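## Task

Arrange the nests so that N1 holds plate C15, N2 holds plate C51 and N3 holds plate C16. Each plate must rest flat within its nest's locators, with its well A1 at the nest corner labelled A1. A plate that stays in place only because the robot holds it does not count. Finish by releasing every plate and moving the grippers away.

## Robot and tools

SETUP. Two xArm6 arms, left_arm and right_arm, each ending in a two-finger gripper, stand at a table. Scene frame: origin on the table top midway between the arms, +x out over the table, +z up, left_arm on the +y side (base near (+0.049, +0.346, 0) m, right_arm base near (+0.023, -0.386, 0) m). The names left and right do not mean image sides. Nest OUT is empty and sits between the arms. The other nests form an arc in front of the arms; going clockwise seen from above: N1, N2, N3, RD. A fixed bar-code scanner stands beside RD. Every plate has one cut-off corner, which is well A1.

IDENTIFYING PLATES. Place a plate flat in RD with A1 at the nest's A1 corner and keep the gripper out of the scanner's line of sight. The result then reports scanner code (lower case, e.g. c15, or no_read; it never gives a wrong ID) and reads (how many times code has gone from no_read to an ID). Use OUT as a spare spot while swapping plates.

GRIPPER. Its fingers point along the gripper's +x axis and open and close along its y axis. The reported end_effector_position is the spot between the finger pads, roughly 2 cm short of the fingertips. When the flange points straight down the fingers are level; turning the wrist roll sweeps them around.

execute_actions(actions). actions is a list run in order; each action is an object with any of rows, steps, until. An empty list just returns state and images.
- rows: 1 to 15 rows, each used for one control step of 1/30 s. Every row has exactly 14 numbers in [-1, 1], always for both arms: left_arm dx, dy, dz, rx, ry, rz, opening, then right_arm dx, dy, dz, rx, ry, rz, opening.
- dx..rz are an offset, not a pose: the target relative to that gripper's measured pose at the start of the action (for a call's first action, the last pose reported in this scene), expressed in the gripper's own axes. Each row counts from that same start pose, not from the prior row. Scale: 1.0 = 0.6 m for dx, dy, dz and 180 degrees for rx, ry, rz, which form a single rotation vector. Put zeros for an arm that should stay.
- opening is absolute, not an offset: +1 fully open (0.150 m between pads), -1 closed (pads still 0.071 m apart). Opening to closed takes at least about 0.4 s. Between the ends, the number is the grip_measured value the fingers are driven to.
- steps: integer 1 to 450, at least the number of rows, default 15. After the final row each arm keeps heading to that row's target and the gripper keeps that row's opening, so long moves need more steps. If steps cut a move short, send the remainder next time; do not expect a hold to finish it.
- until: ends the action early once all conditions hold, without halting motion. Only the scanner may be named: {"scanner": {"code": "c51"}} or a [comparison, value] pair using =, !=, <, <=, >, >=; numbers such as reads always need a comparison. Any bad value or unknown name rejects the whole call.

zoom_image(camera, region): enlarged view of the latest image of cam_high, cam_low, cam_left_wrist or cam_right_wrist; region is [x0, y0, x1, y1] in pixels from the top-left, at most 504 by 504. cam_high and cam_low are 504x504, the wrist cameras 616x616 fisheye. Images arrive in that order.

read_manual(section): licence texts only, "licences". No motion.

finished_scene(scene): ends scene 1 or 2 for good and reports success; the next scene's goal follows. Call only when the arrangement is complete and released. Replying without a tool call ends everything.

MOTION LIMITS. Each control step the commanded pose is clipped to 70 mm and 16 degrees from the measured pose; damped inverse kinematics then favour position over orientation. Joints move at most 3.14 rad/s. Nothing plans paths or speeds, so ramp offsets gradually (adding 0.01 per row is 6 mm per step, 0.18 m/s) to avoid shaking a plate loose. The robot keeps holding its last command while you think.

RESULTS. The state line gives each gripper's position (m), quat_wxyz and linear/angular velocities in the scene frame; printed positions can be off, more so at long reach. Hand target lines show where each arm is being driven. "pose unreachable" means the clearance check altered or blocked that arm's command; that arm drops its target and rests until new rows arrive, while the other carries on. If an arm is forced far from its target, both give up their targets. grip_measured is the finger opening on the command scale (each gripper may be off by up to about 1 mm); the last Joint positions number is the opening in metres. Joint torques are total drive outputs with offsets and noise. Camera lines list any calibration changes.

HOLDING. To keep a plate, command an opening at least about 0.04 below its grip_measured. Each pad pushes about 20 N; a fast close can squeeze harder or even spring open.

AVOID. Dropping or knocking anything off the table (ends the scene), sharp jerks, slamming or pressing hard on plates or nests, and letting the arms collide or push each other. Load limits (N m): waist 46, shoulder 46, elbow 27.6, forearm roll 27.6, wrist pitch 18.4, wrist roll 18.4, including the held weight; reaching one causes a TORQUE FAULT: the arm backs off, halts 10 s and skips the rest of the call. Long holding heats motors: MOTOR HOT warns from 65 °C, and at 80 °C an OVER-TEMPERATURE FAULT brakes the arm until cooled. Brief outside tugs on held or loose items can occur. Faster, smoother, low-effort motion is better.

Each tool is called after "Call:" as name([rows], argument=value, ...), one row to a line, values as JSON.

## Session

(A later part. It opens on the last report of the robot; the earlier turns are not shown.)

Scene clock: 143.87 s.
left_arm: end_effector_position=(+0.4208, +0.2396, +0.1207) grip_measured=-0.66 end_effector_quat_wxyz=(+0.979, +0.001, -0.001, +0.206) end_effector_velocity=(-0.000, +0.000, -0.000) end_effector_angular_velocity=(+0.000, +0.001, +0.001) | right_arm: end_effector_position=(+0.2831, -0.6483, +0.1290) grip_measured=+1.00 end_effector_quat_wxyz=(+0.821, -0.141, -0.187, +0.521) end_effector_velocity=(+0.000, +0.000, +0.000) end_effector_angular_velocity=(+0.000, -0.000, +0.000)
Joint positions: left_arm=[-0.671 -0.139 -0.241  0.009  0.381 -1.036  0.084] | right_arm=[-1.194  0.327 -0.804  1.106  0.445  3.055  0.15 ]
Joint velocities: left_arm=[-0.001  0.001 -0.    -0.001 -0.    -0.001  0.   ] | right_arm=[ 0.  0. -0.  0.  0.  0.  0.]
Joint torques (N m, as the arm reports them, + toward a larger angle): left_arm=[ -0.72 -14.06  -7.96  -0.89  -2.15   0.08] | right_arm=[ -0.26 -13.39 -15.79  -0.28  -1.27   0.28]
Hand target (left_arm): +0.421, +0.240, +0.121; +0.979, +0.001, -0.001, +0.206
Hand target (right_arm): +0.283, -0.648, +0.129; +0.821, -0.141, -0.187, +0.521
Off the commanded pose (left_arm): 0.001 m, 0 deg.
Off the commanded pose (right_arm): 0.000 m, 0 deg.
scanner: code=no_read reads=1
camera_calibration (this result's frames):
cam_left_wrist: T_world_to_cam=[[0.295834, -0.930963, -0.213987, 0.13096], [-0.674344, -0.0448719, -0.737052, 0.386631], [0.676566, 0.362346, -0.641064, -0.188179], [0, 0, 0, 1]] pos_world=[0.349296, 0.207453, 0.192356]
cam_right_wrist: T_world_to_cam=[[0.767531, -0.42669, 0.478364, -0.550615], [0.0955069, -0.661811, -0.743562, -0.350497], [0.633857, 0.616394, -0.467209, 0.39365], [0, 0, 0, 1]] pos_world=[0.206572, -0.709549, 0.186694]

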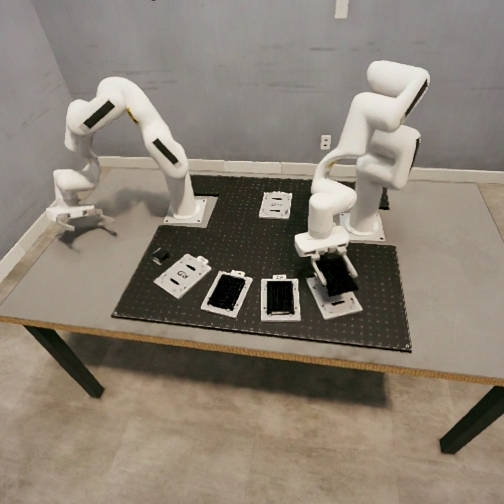

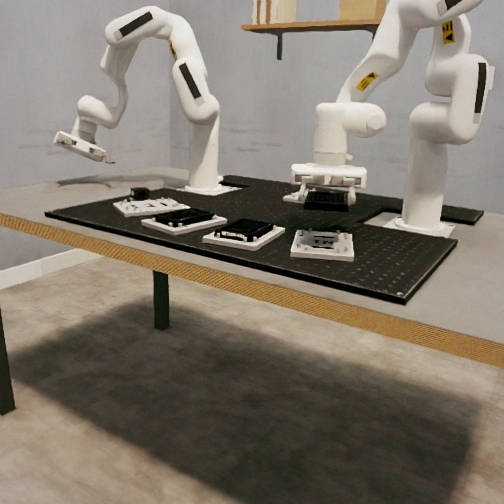

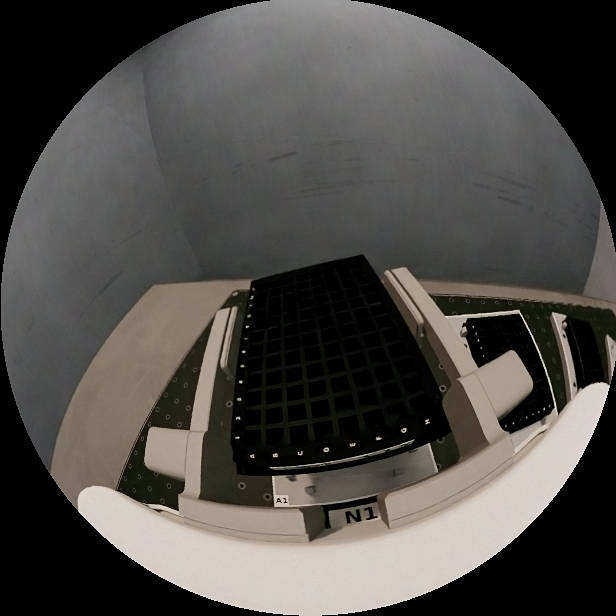

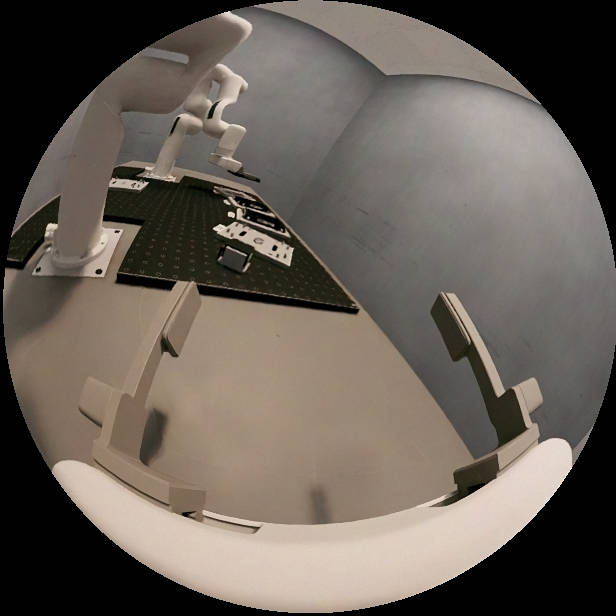

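Call:
execute_actions([
  {"rows":[[0,0,-0.003,-0.0003,0,0,-0.78,0,0,0,0,0,0,1],[0,0,-0.008,-0.0006,0,0,-0.78,0,0,0,0,0,0,1],[0,0,-0.015,-0.0009,0,0,-0.78,0,0,0,0,0,0,1],[0,0,-0.024,-0.0009,0,0,-0.78,0,0,0,0,0,0,1],[0,0,-0.034,-0.0009,0,0,-0.78,0,0,0,0,0,0,1],[0,0,-0.044,-0.0009,0,0,-0.78,0,0,0,0,0,0,1],[-0.0004,-0.0002,-0.054,-0.0009,0,0,-0.78,0,0,0,0,0,0,1],[-0.0004,-0.0002,-0.064,-0.0009,0,0,-0.78,0,0,0,0,0,0,1],[-0.0004,-0.0002,-0.074,-0.0009,0,0,-0.78,0,0,0,0,0,0,1],[-0.0004,-0.0002,-0.084,-0.0009,0,0,-0.78,0,0,0,0,0,0,1],[-0.0004,-0.0002,-0.093,-0.0009,0,0,-0.78,0,0,0,0,0,0,1],[-0.0004,-0.0002,-0.101,-0.0009,0,0,-0.78,0,0,0,0,0,0,1],[-0.0004,-0.0002,-0.107,-0.0009,0,0,-0.78,0,0,0,0,0,0,1],[-0.0004,-0.0002,-0.111,-0.0009,0,0,-0.78,0,0,0,0,0,0,1],[-0.0004,-0.0002,-0.1125,-0.0009,0,0,-0.78,0,0,0,0,0,0,1]],"steps":28},
])

Call:
execute_actions(actions=[])

Call:
zoom_image(camera="cam_left_wrist", region=[220,400,470,520])

Call:
zoom_image(camera="cam_left_wrist", region=[190,240,490,520])

Scene clock: 148.20 s.
left_arm: end_effector_position=(+0.4206, +0.2395, +0.0535) grip_measured=-0.66 end_effector_quat_wxyz=(+0.979, -0.001, -0.001, +0.206) end_effector_velocity=(+0.000, -0.000, -0.003) end_effector_angular_velocity=(+0.002, -0.003, -0.001) | right_arm: end_effector_position=(+0.2831, -0.6483, +0.1290) grip_measured=+1.00 end_effector_quat_wxyz=(+0.821, -0.141, -0.187, +0.521) end_effector_velocity=(-0.000, -0.000, -0.000) end_effector_angular_velocity=(-0.000, +0.000, -0.001)
Joint positions: left_arm=[-0.671  0.2   -0.275  0.008  0.073 -1.035  0.084] | right_arm=[-1.194  0.327 -0.804  1.106  0.445  3.055  0.15 ]
Joint velocities: left_arm=[ 0.011  0.017 -0.003  0.047 -0.015 -0.035  0.   ] | right_arm=[-0.  0. -0.  0. -0. -0.  0.]
Joint torques (N m, as the arm reports them, + toward a larger angle): left_arm=[ -0.91 -17.48  -5.24  -0.37  -1.75   0.34] | right_arm=[ -0.14 -12.87 -15.63  -0.25  -1.1    0.54]
Hand target (left_arm): +0.421, +0.240, +0.053; +0.979, -0.000, -0.001, +0.206
Hand target (right_arm): +0.283, -0.648, +0.129; +0.821, -0.141, -0.187, +0.521
Off the commanded pose (left_arm): 0.000 m, 0 deg.
Off the commanded pose (right_arm): 0.000 m, 0 deg.
scanner: code=no_read reads=1
camera_calibration (this result's frames):
cam_left_wrist: T_world_to_cam=[[0.295802, -0.931863, -0.210076, 0.116568], [-0.673843, -0.0476766, -0.737335, 0.337428], [0.67708, 0.359664, -0.642032, -0.230606], [0, 0, 0, 1]] pos_world=[0.349031, 0.207654, 0.125229]
cam_right_wrist: T_world_to_cam=[[0.767531, -0.42669, 0.478364, -0.550616], [0.0955069, -0.661811, -0.743562, -0.350497], [0.633857, 0.616394, -0.467209, 0.39365], [0, 0, 0, 1]] pos_world=[0.206572, -0.709549, 0.186694]

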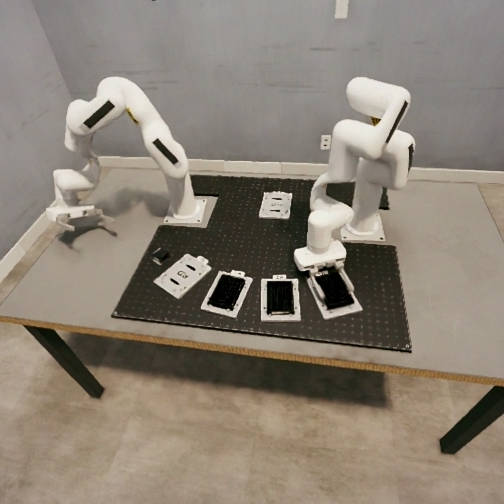

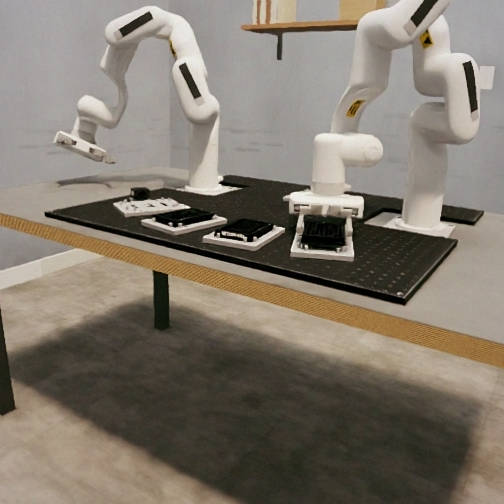

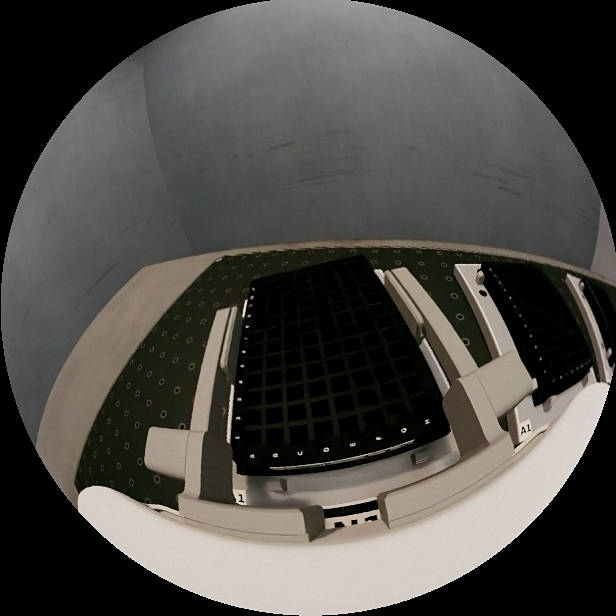

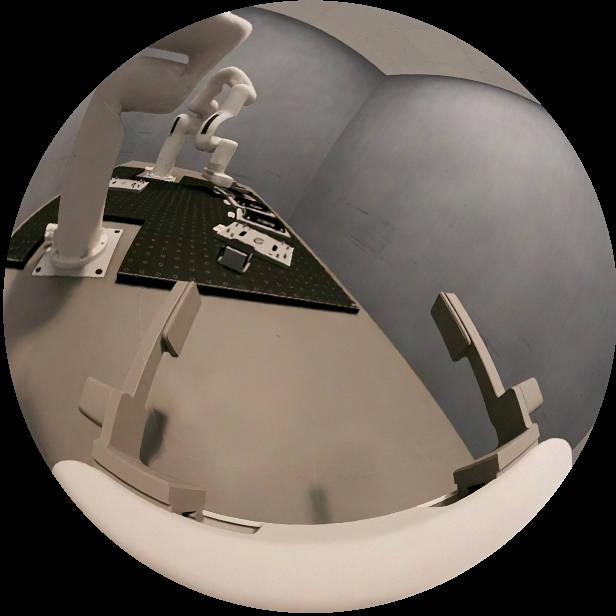

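Scene clock: 148.20 s.
left_arm: end_effector_position=(+0.4206, +0.2395, +0.0535) grip_measured=-0.66 end_effector_quat_wxyz=(+0.979, -0.001, -0.001, +0.206) end_effector_velocity=(+0.000, -0.000, -0.003) end_effector_angular_velocity=(+0.002, -0.003, -0.001) | right_arm: end_effector_position=(+0.2831, -0.6483, +0.1290) grip_measured=+1.00 end_effector_quat_wxyz=(+0.821, -0.141, -0.187, +0.521) end_effector_velocity=(-0.000, -0.000, -0.000) end_effector_angular_velocity=(-0.000, +0.000, -0.001)
Joint positions: left_arm=[-0.671  0.2   -0.275  0.008  0.073 -1.035  0.084] | right_arm=[-1.194  0.327 -0.804  1.106  0.445  3.055  0.15 ]
Joint velocities: left_arm=[ 0.011  0.017 -0.003  0.047 -0.015 -0.035  0.   ] | right_arm=[-0.  0. -0.  0. -0. -0.  0.]
Joint torques (N m, as the arm reports them, + toward a larger angle): left_arm=[ -0.91 -17.48  -5.24  -0.37  -1.75   0.34] | right_arm=[ -0.14 -12.87 -15.63  -0.25  -1.1    0.54]
Hand target (left_arm): +0.421, +0.240, +0.053; +0.979, -0.000, -0.001, +0.206
Hand target (right_arm): +0.283, -0.648, +0.129; +0.821, -0.141, -0.187, +0.521
Off the commanded pose (left_arm): 0.000 m, 0 deg.
Off the commanded pose (right_arm): 0.000 m, 0 deg.
scanner: code=no_read reads=1
camera_calibration (this result's frames):
cam_left_wrist: T_world_to_cam=[[0.295802, -0.931863, -0.210076, 0.116568], [-0.673843, -0.0476766, -0.737335, 0.337428], [0.67708, 0.359664, -0.642032, -0.230606], [0, 0, 0, 1]] pos_world=[0.349031, 0.207654, 0.125229]
cam_right_wrist: T_world_to_cam=[[0.767531, -0.42669, 0.478364, -0.550616], [0.0955069, -0.661811, -0.743562, -0.350497], [0.633857, 0.616394, -0.467209, 0.39365], [0, 0, 0, 1]] pos_world=[0.206572, -0.709549, 0.186694]

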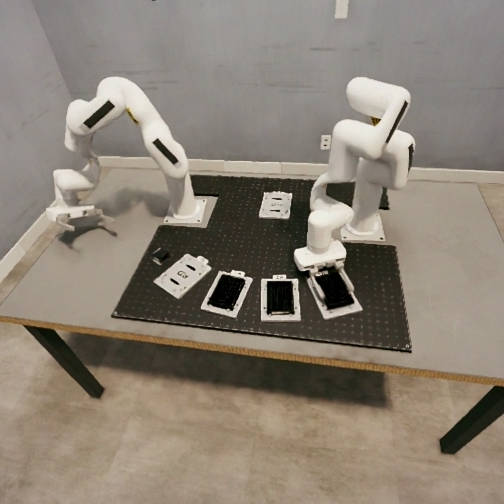

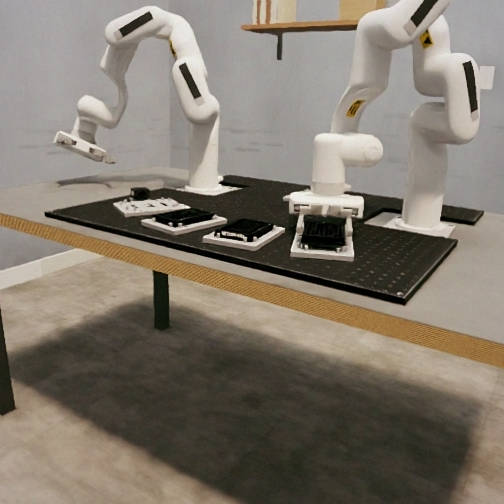

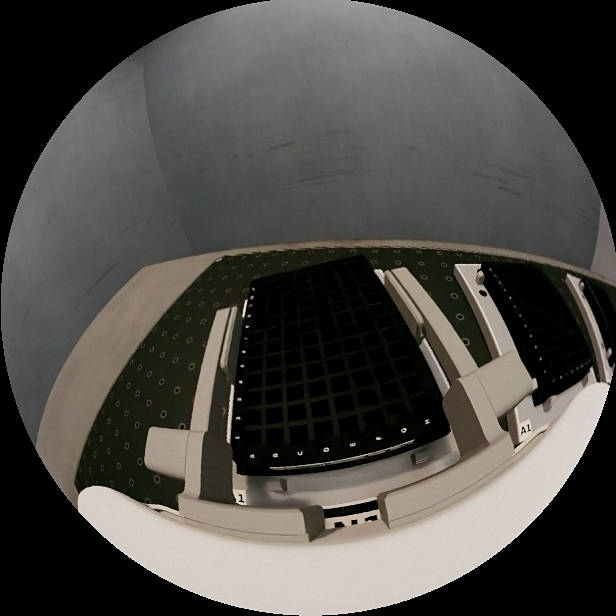

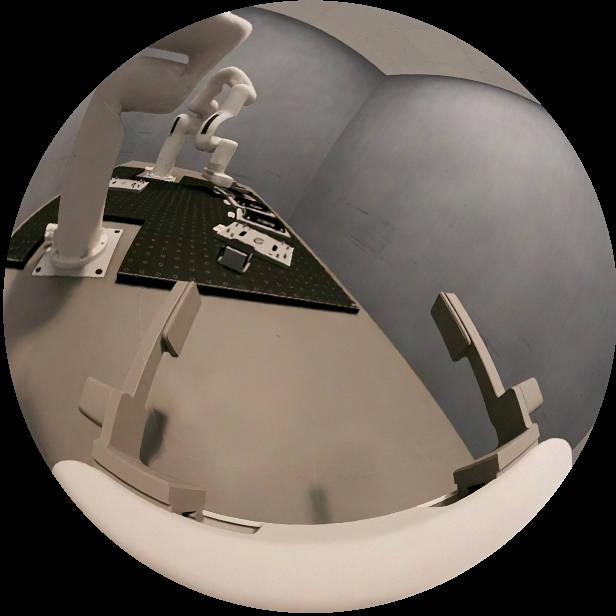

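Region (220, 400, 470, 520) of cam_left_wrist's 616x616 image, scaled by 2.016, with more detail than that image has; it fills the top 242 rows of this view, and the rest is white.

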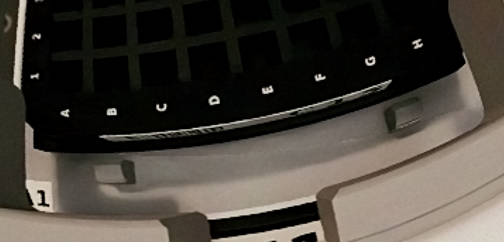

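Region (190, 240, 490, 520) of cam_left_wrist's 616x616 image, scaled by 1.680, with more detail than that image has; it fills the top 470 rows of this view, and the rest is white.

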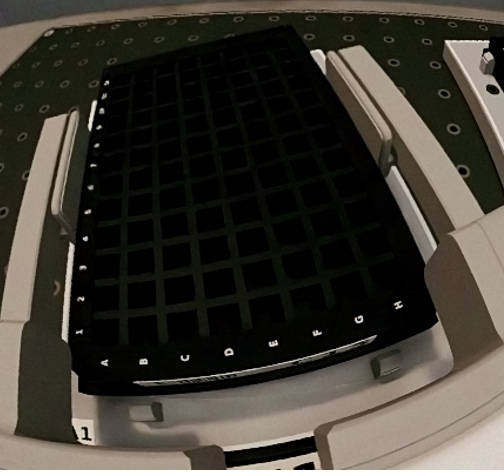

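Call:
execute_actions([
  {"rows":[[0,0,-0.002,0.0002,0.0001,0,-0.78,0,0,0,0,0,0,1],[0,0,-0.004,0.0004,0.0002,0,-0.78,0,0,0,0,0,0,1],[0,0,-0.007,0.0005,0.0003,0,-0.78,0,0,0,0,0,0,1],[0,0,-0.010,0.0005,0.0003,0,-0.78,0,0,0,0,0,0,1],[0,0,-0.013,0.0005,0.0003,0,-0.78,0,0,0,0,0,0,1],[0,0,-0.016,0.0005,0.0003,0,-0.78,0,0,0,0,0,0,1],[0,0,-0.018,0.0005,0.0003,0,-0.78,0,0,0,0,0,0,1],[0,0,-0.020,0.0005,0.0003,0,-0.78,0,0,0,0,0,0,1],[0,0,-0.0213,0.0005,0.0003,0,-0.78,0,0,0,0,0,0,1],[0,0,-0.0223,0.0005,0.0003,0,-0.78,0,0,0,0,0,0,1]],"steps":21},
])

Call:
zoom_image(camera="cam_left_wrist", region=[190,240,490,500])

Scene clock: 150.70 s.
left_arm: end_effector_position=(+0.4206, +0.2395, +0.0402) grip_measured=-0.66 end_effector_quat_wxyz=(+0.979, -0.000, -0.000, +0.206) end_effector_velocity=(+0.000, +0.000, -0.001) end_effector_angular_velocity=(-0.001, -0.001, +0.001) | right_arm: end_effector_position=(+0.2831, -0.6483, +0.1290) grip_measured=+1.00 end_effector_quat_wxyz=(+0.821, -0.141, -0.187, +0.521) end_effector_velocity=(+0.000, +0.000, +0.000) end_effector_angular_velocity=(+0.000, -0.000, +0.000)
Joint positions: left_arm=[-0.669  0.268 -0.291  0.012  0.023 -1.038  0.084] | right_arm=[-1.194  0.327 -0.804  1.106  0.445  3.055  0.15 ]
Joint velocities: left_arm=[ 0.002  0.004 -0.001  0.005 -0.004 -0.004 -0.   ] | right_arm=[ 0.  0. -0. -0.  0.  0.  0.]
Joint torques (N m, as the arm reports them, + toward a larger angle): left_arm=[ -0.5  -17.51  -4.94  -0.8   -1.8    0.01] | right_arm=[  0.1  -13.4  -15.44  -0.45  -1.33   0.32]
Hand target (left_arm): +0.421, +0.240, +0.040; +0.979, -0.000, -0.000, +0.206
Hand target (right_arm): +0.283, -0.648, +0.129; +0.821, -0.141, -0.187, +0.521
Off the commanded pose (left_arm): 0.000 m, 0 deg.
Off the commanded pose (right_arm): 0.000 m, 0 deg.
scanner: code=no_read reads=1
camera_calibration (this result's frames):
cam_left_wrist: T_world_to_cam=[[0.295515, -0.931672, -0.211326, 0.113925], [-0.675054, -0.0471168, -0.736262, 0.327947], [0.675998, 0.360233, -0.642852, -0.238781], [0, 0, 0, 1]] pos_world=[0.349131, 0.207609, 0.11203]
cam_right_wrist: T_world_to_cam=[[0.767531, -0.42669, 0.478364, -0.550615], [0.0955071, -0.661811, -0.743562, -0.350497], [0.633857, 0.616394, -0.467209, 0.39365], [0, 0, 0, 1]] pos_world=[0.206572, -0.709549, 0.186694]

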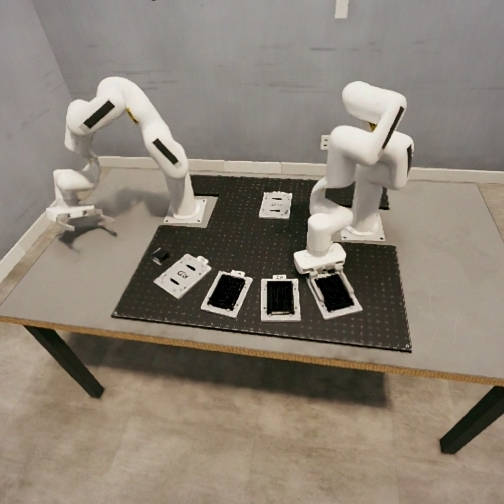

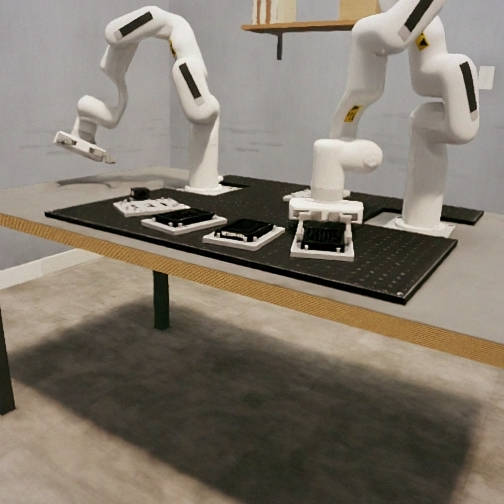

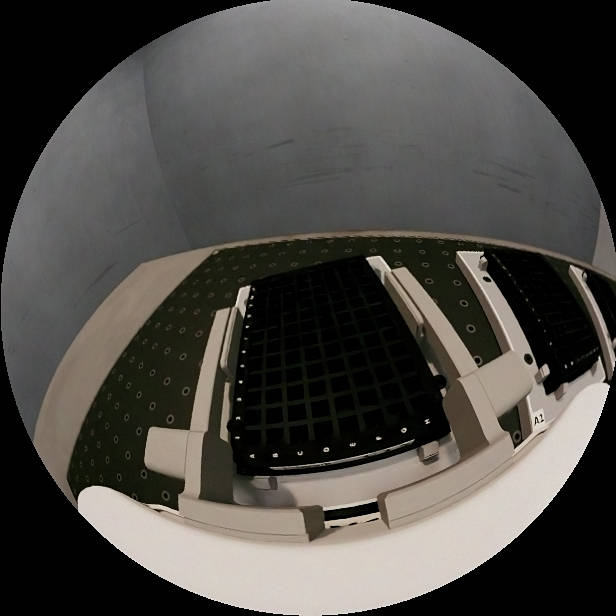

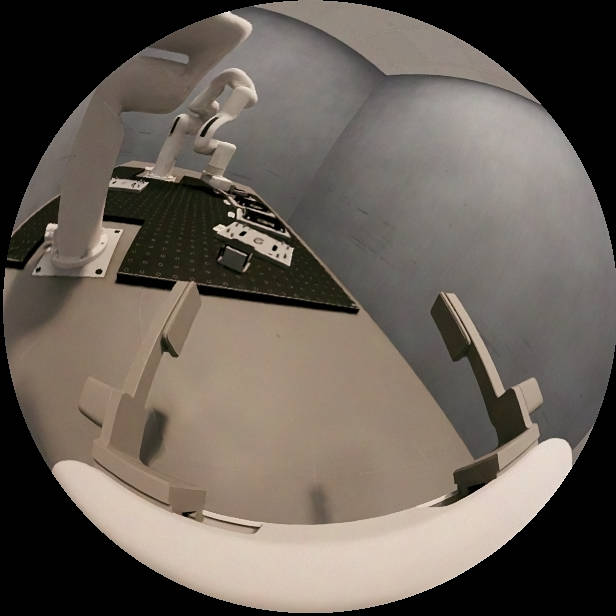

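Region (190, 240, 490, 500) of cam_left_wrist's 616x616 image, scaled by 1.680, with more detail than that image has; it fills the top 437 rows of this view, and the rest is white.

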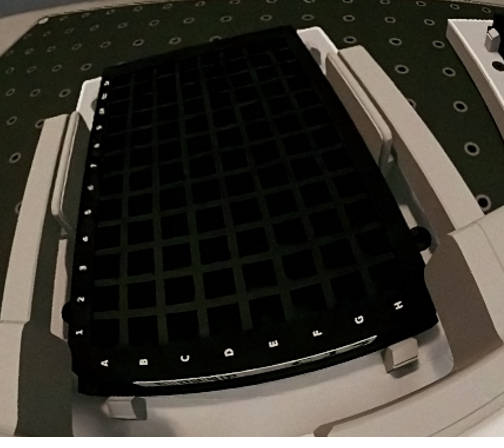

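Seated. Release and rise.

Call:
execute_actions([
  {"rows":[[0,0,0,0,0,0,-0.72,0,0,0,0,0,0,1],[0,0,0,0,0,0,-0.68,0,0,0,0,0,0,1],[0,0,0,0,0,0,-0.64,0,0,0,0,0,0,1],[0,0,0,0,0,0,-0.6,0,0,0,0,0,0,1],[0,0,0,0,0,0,-0.55,0,0,0,0,0,0,1],[0,0,0,0,0,0,-0.5,0,0,0,0,0,0,1],[0,0,0,0,0,0,-0.45,0,0,0,0,0,0,1]],"steps":11},
  {"rows":[[0,0,0.003,0,0,0,-0.45,0,0,0,0,0,0,1],[0,0,0.008,0,0,0,-0.45,0,0,0,0,0,0,1],[0,0,0.016,0,0,0,-0.45,0,0,0,0,0,0,1],[0,0,0.027,0,0,0,-0.45,0,0,0,0,0,0,1],[0,0,0.04,0,0,0,-0.45,0,0,0,0,0,0,1],[0,0,0.056,0,0,0,-0.45,0,0,0,0,0,0,1],[0,0,0.075,0,0,0,-0.45,0,0,0,0,0,0,1],[0,0,0.095,0,0,0,-0.45,0,0,0,0,0,0,1],[0,0,0.12,0,0,0,-0.45,0,0,0,0,0,0,1],[0,0.005,0.145,0,0,0,-0.45,0,0,0,0,0,0,1],[0,0.015,0.17,0,0,0,-0.45,0,0,0,0,0,0,1],[0,0.03,0.2,0,0,0,-0.45,0,0,0,0,0,0,1],[0,0.06,0.23,0,0,0,-0.45,0,0,0,0,0,0,1],[0,0.1,0.26,0,0,0,-0.45,0,0,0,0,0,0,1],[0.05,0.25,0.33,0,0,0,-0.45,0,0,0,0,0,0,1]],"steps":38},
])

Call:
zoom_image(camera="cam_low", region=[130,190,370,270])

Call:
zoom_image(camera="cam_high", region=[190,255,380,335])

Scene clock: 154.37 s.
left_arm: end_effector_position=(+0.3904, +0.3867, +0.2361) grip_measured=-0.45 end_effector_quat_wxyz=(+0.975, +0.007, -0.019, +0.220) end_effector_velocity=(-0.024, +0.019, +0.032) end_effector_angular_velocity=(-0.138, +0.242, -0.207) | right_arm: end_effector_position=(+0.2831, -0.6483, +0.1290) grip_measured=+1.00 end_effector_quat_wxyz=(+0.821, -0.141, -0.187, +0.521) end_effector_velocity=(-0.000, +0.000, -0.000) end_effector_angular_velocity=(-0.000, +0.000, +0.000)
Joint positions: left_arm=[-0.182 -1.003 -0.084  0.03   1.056 -0.583  0.093] | right_arm=[-1.194  0.327 -0.804  1.106  0.445  3.055  0.15 ]
Joint velocities: left_arm=[ 0.278 -0.261 -0.169 -0.22   0.638  0.605  0.   ] | right_arm=[ 0. -0.  0. -0. -0. -0.  0.]
Joint torques (N m, as the arm reports them, + toward a larger angle): left_arm=[ -1.03   2.58 -11.81  -0.69  -2.64   0.28] | right_arm=[ -0.96 -13.77 -15.75  -0.54  -0.91   0.33]
Hand target (left_arm): +0.388, +0.388, +0.239; +0.978, +0.002, -0.004, +0.209
Hand target (right_arm): +0.283, -0.648, +0.129; +0.821, -0.141, -0.187, +0.521
Off the commanded pose (left_arm): 0.004 m, 3 deg.
Off the commanded pose (right_arm): 0.000 m, 0 deg.
scanner: code=no_read reads=1
camera_calibration (this result's frames):
cam_left_wrist: T_world_to_cam=[[0.330518, -0.917606, -0.220808, 0.284495], [-0.648443, -0.0507885, -0.759567, 0.455284], [0.685769, 0.394232, -0.611802, -0.169701], [0, 0, 0, 1]] pos_world=[0.317571, 0.351079, 0.304814]
cam_right_wrist: T_world_to_cam=[[0.767531, -0.42669, 0.478364, -0.550616], [0.095507, -0.661811, -0.743562, -0.350497], [0.633857, 0.616394, -0.467209, 0.39365], [0, 0, 0, 1]] pos_world=[0.206572, -0.709549, 0.186694]

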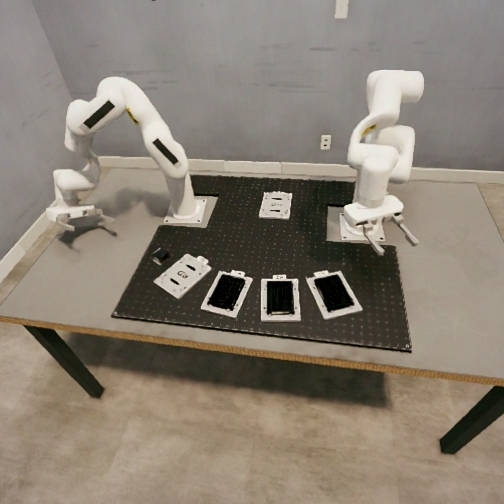

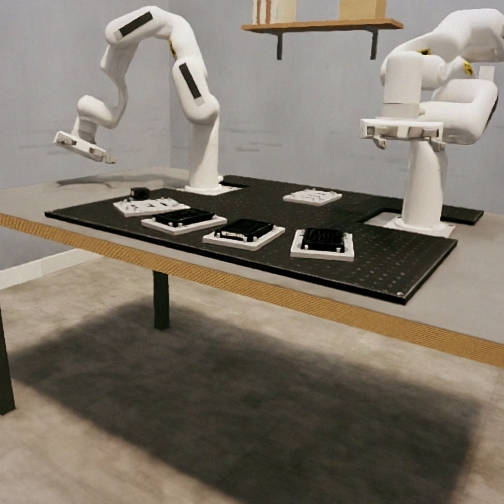

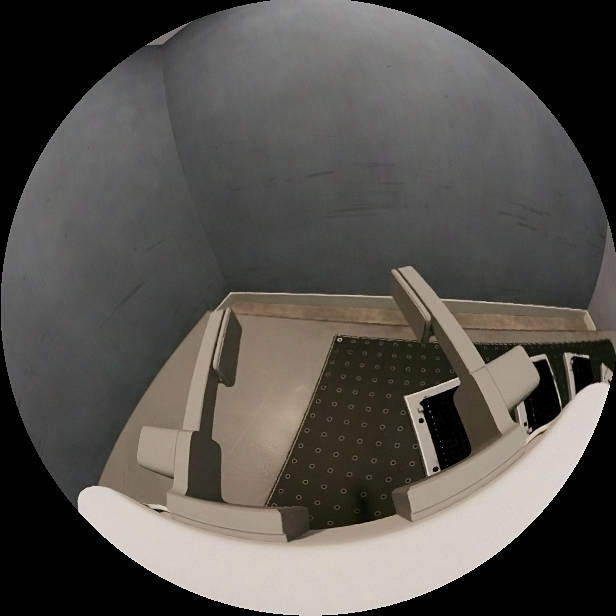

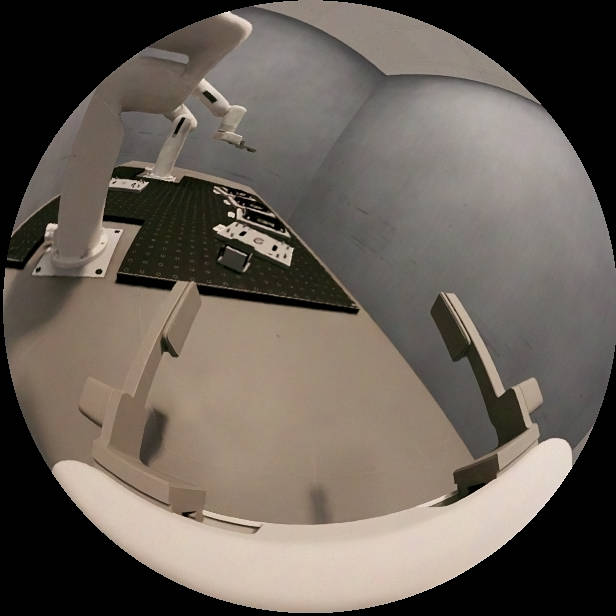

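Region (130, 190, 370, 270) of cam_low's 504x504 image, scaled by 2.100, with more detail than that image has.

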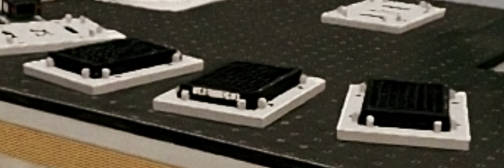

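Region (190, 255, 380, 335) of cam_high's 504x504 image, scaled by 2.653, with more detail than that image has; it fills the top 212 rows of this view, and the rest is white.

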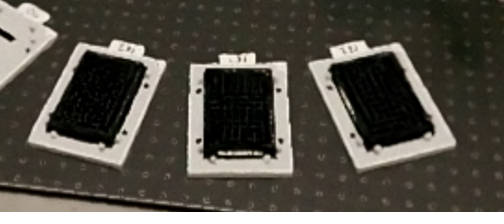

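Call:
zoom_image(camera="cam_high", region=[250,265,310,330])

Call:
zoom_image(camera="cam_low", region=[200,210,290,260])

Region (250, 265, 310, 330) of cam_high's 504x504 image, scaled by 7.754, with more detail than that image has; it fills the left 465 columns of this view, and the rest is white.

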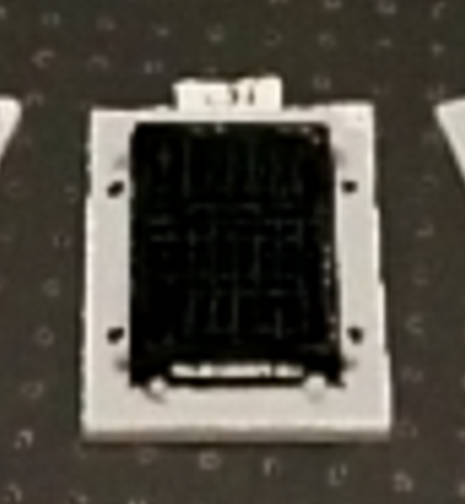

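Region (200, 210, 290, 260) of cam_low's 504x504 image, scaled by 5.600, with more detail than that image has.

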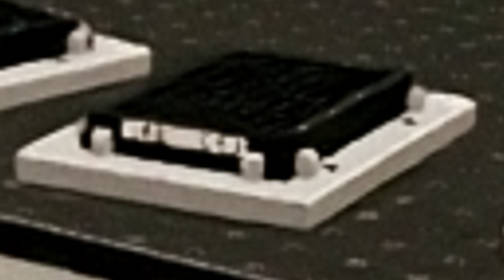

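Call:
finished_scene(scene=1)

The scene is finished: the task was done.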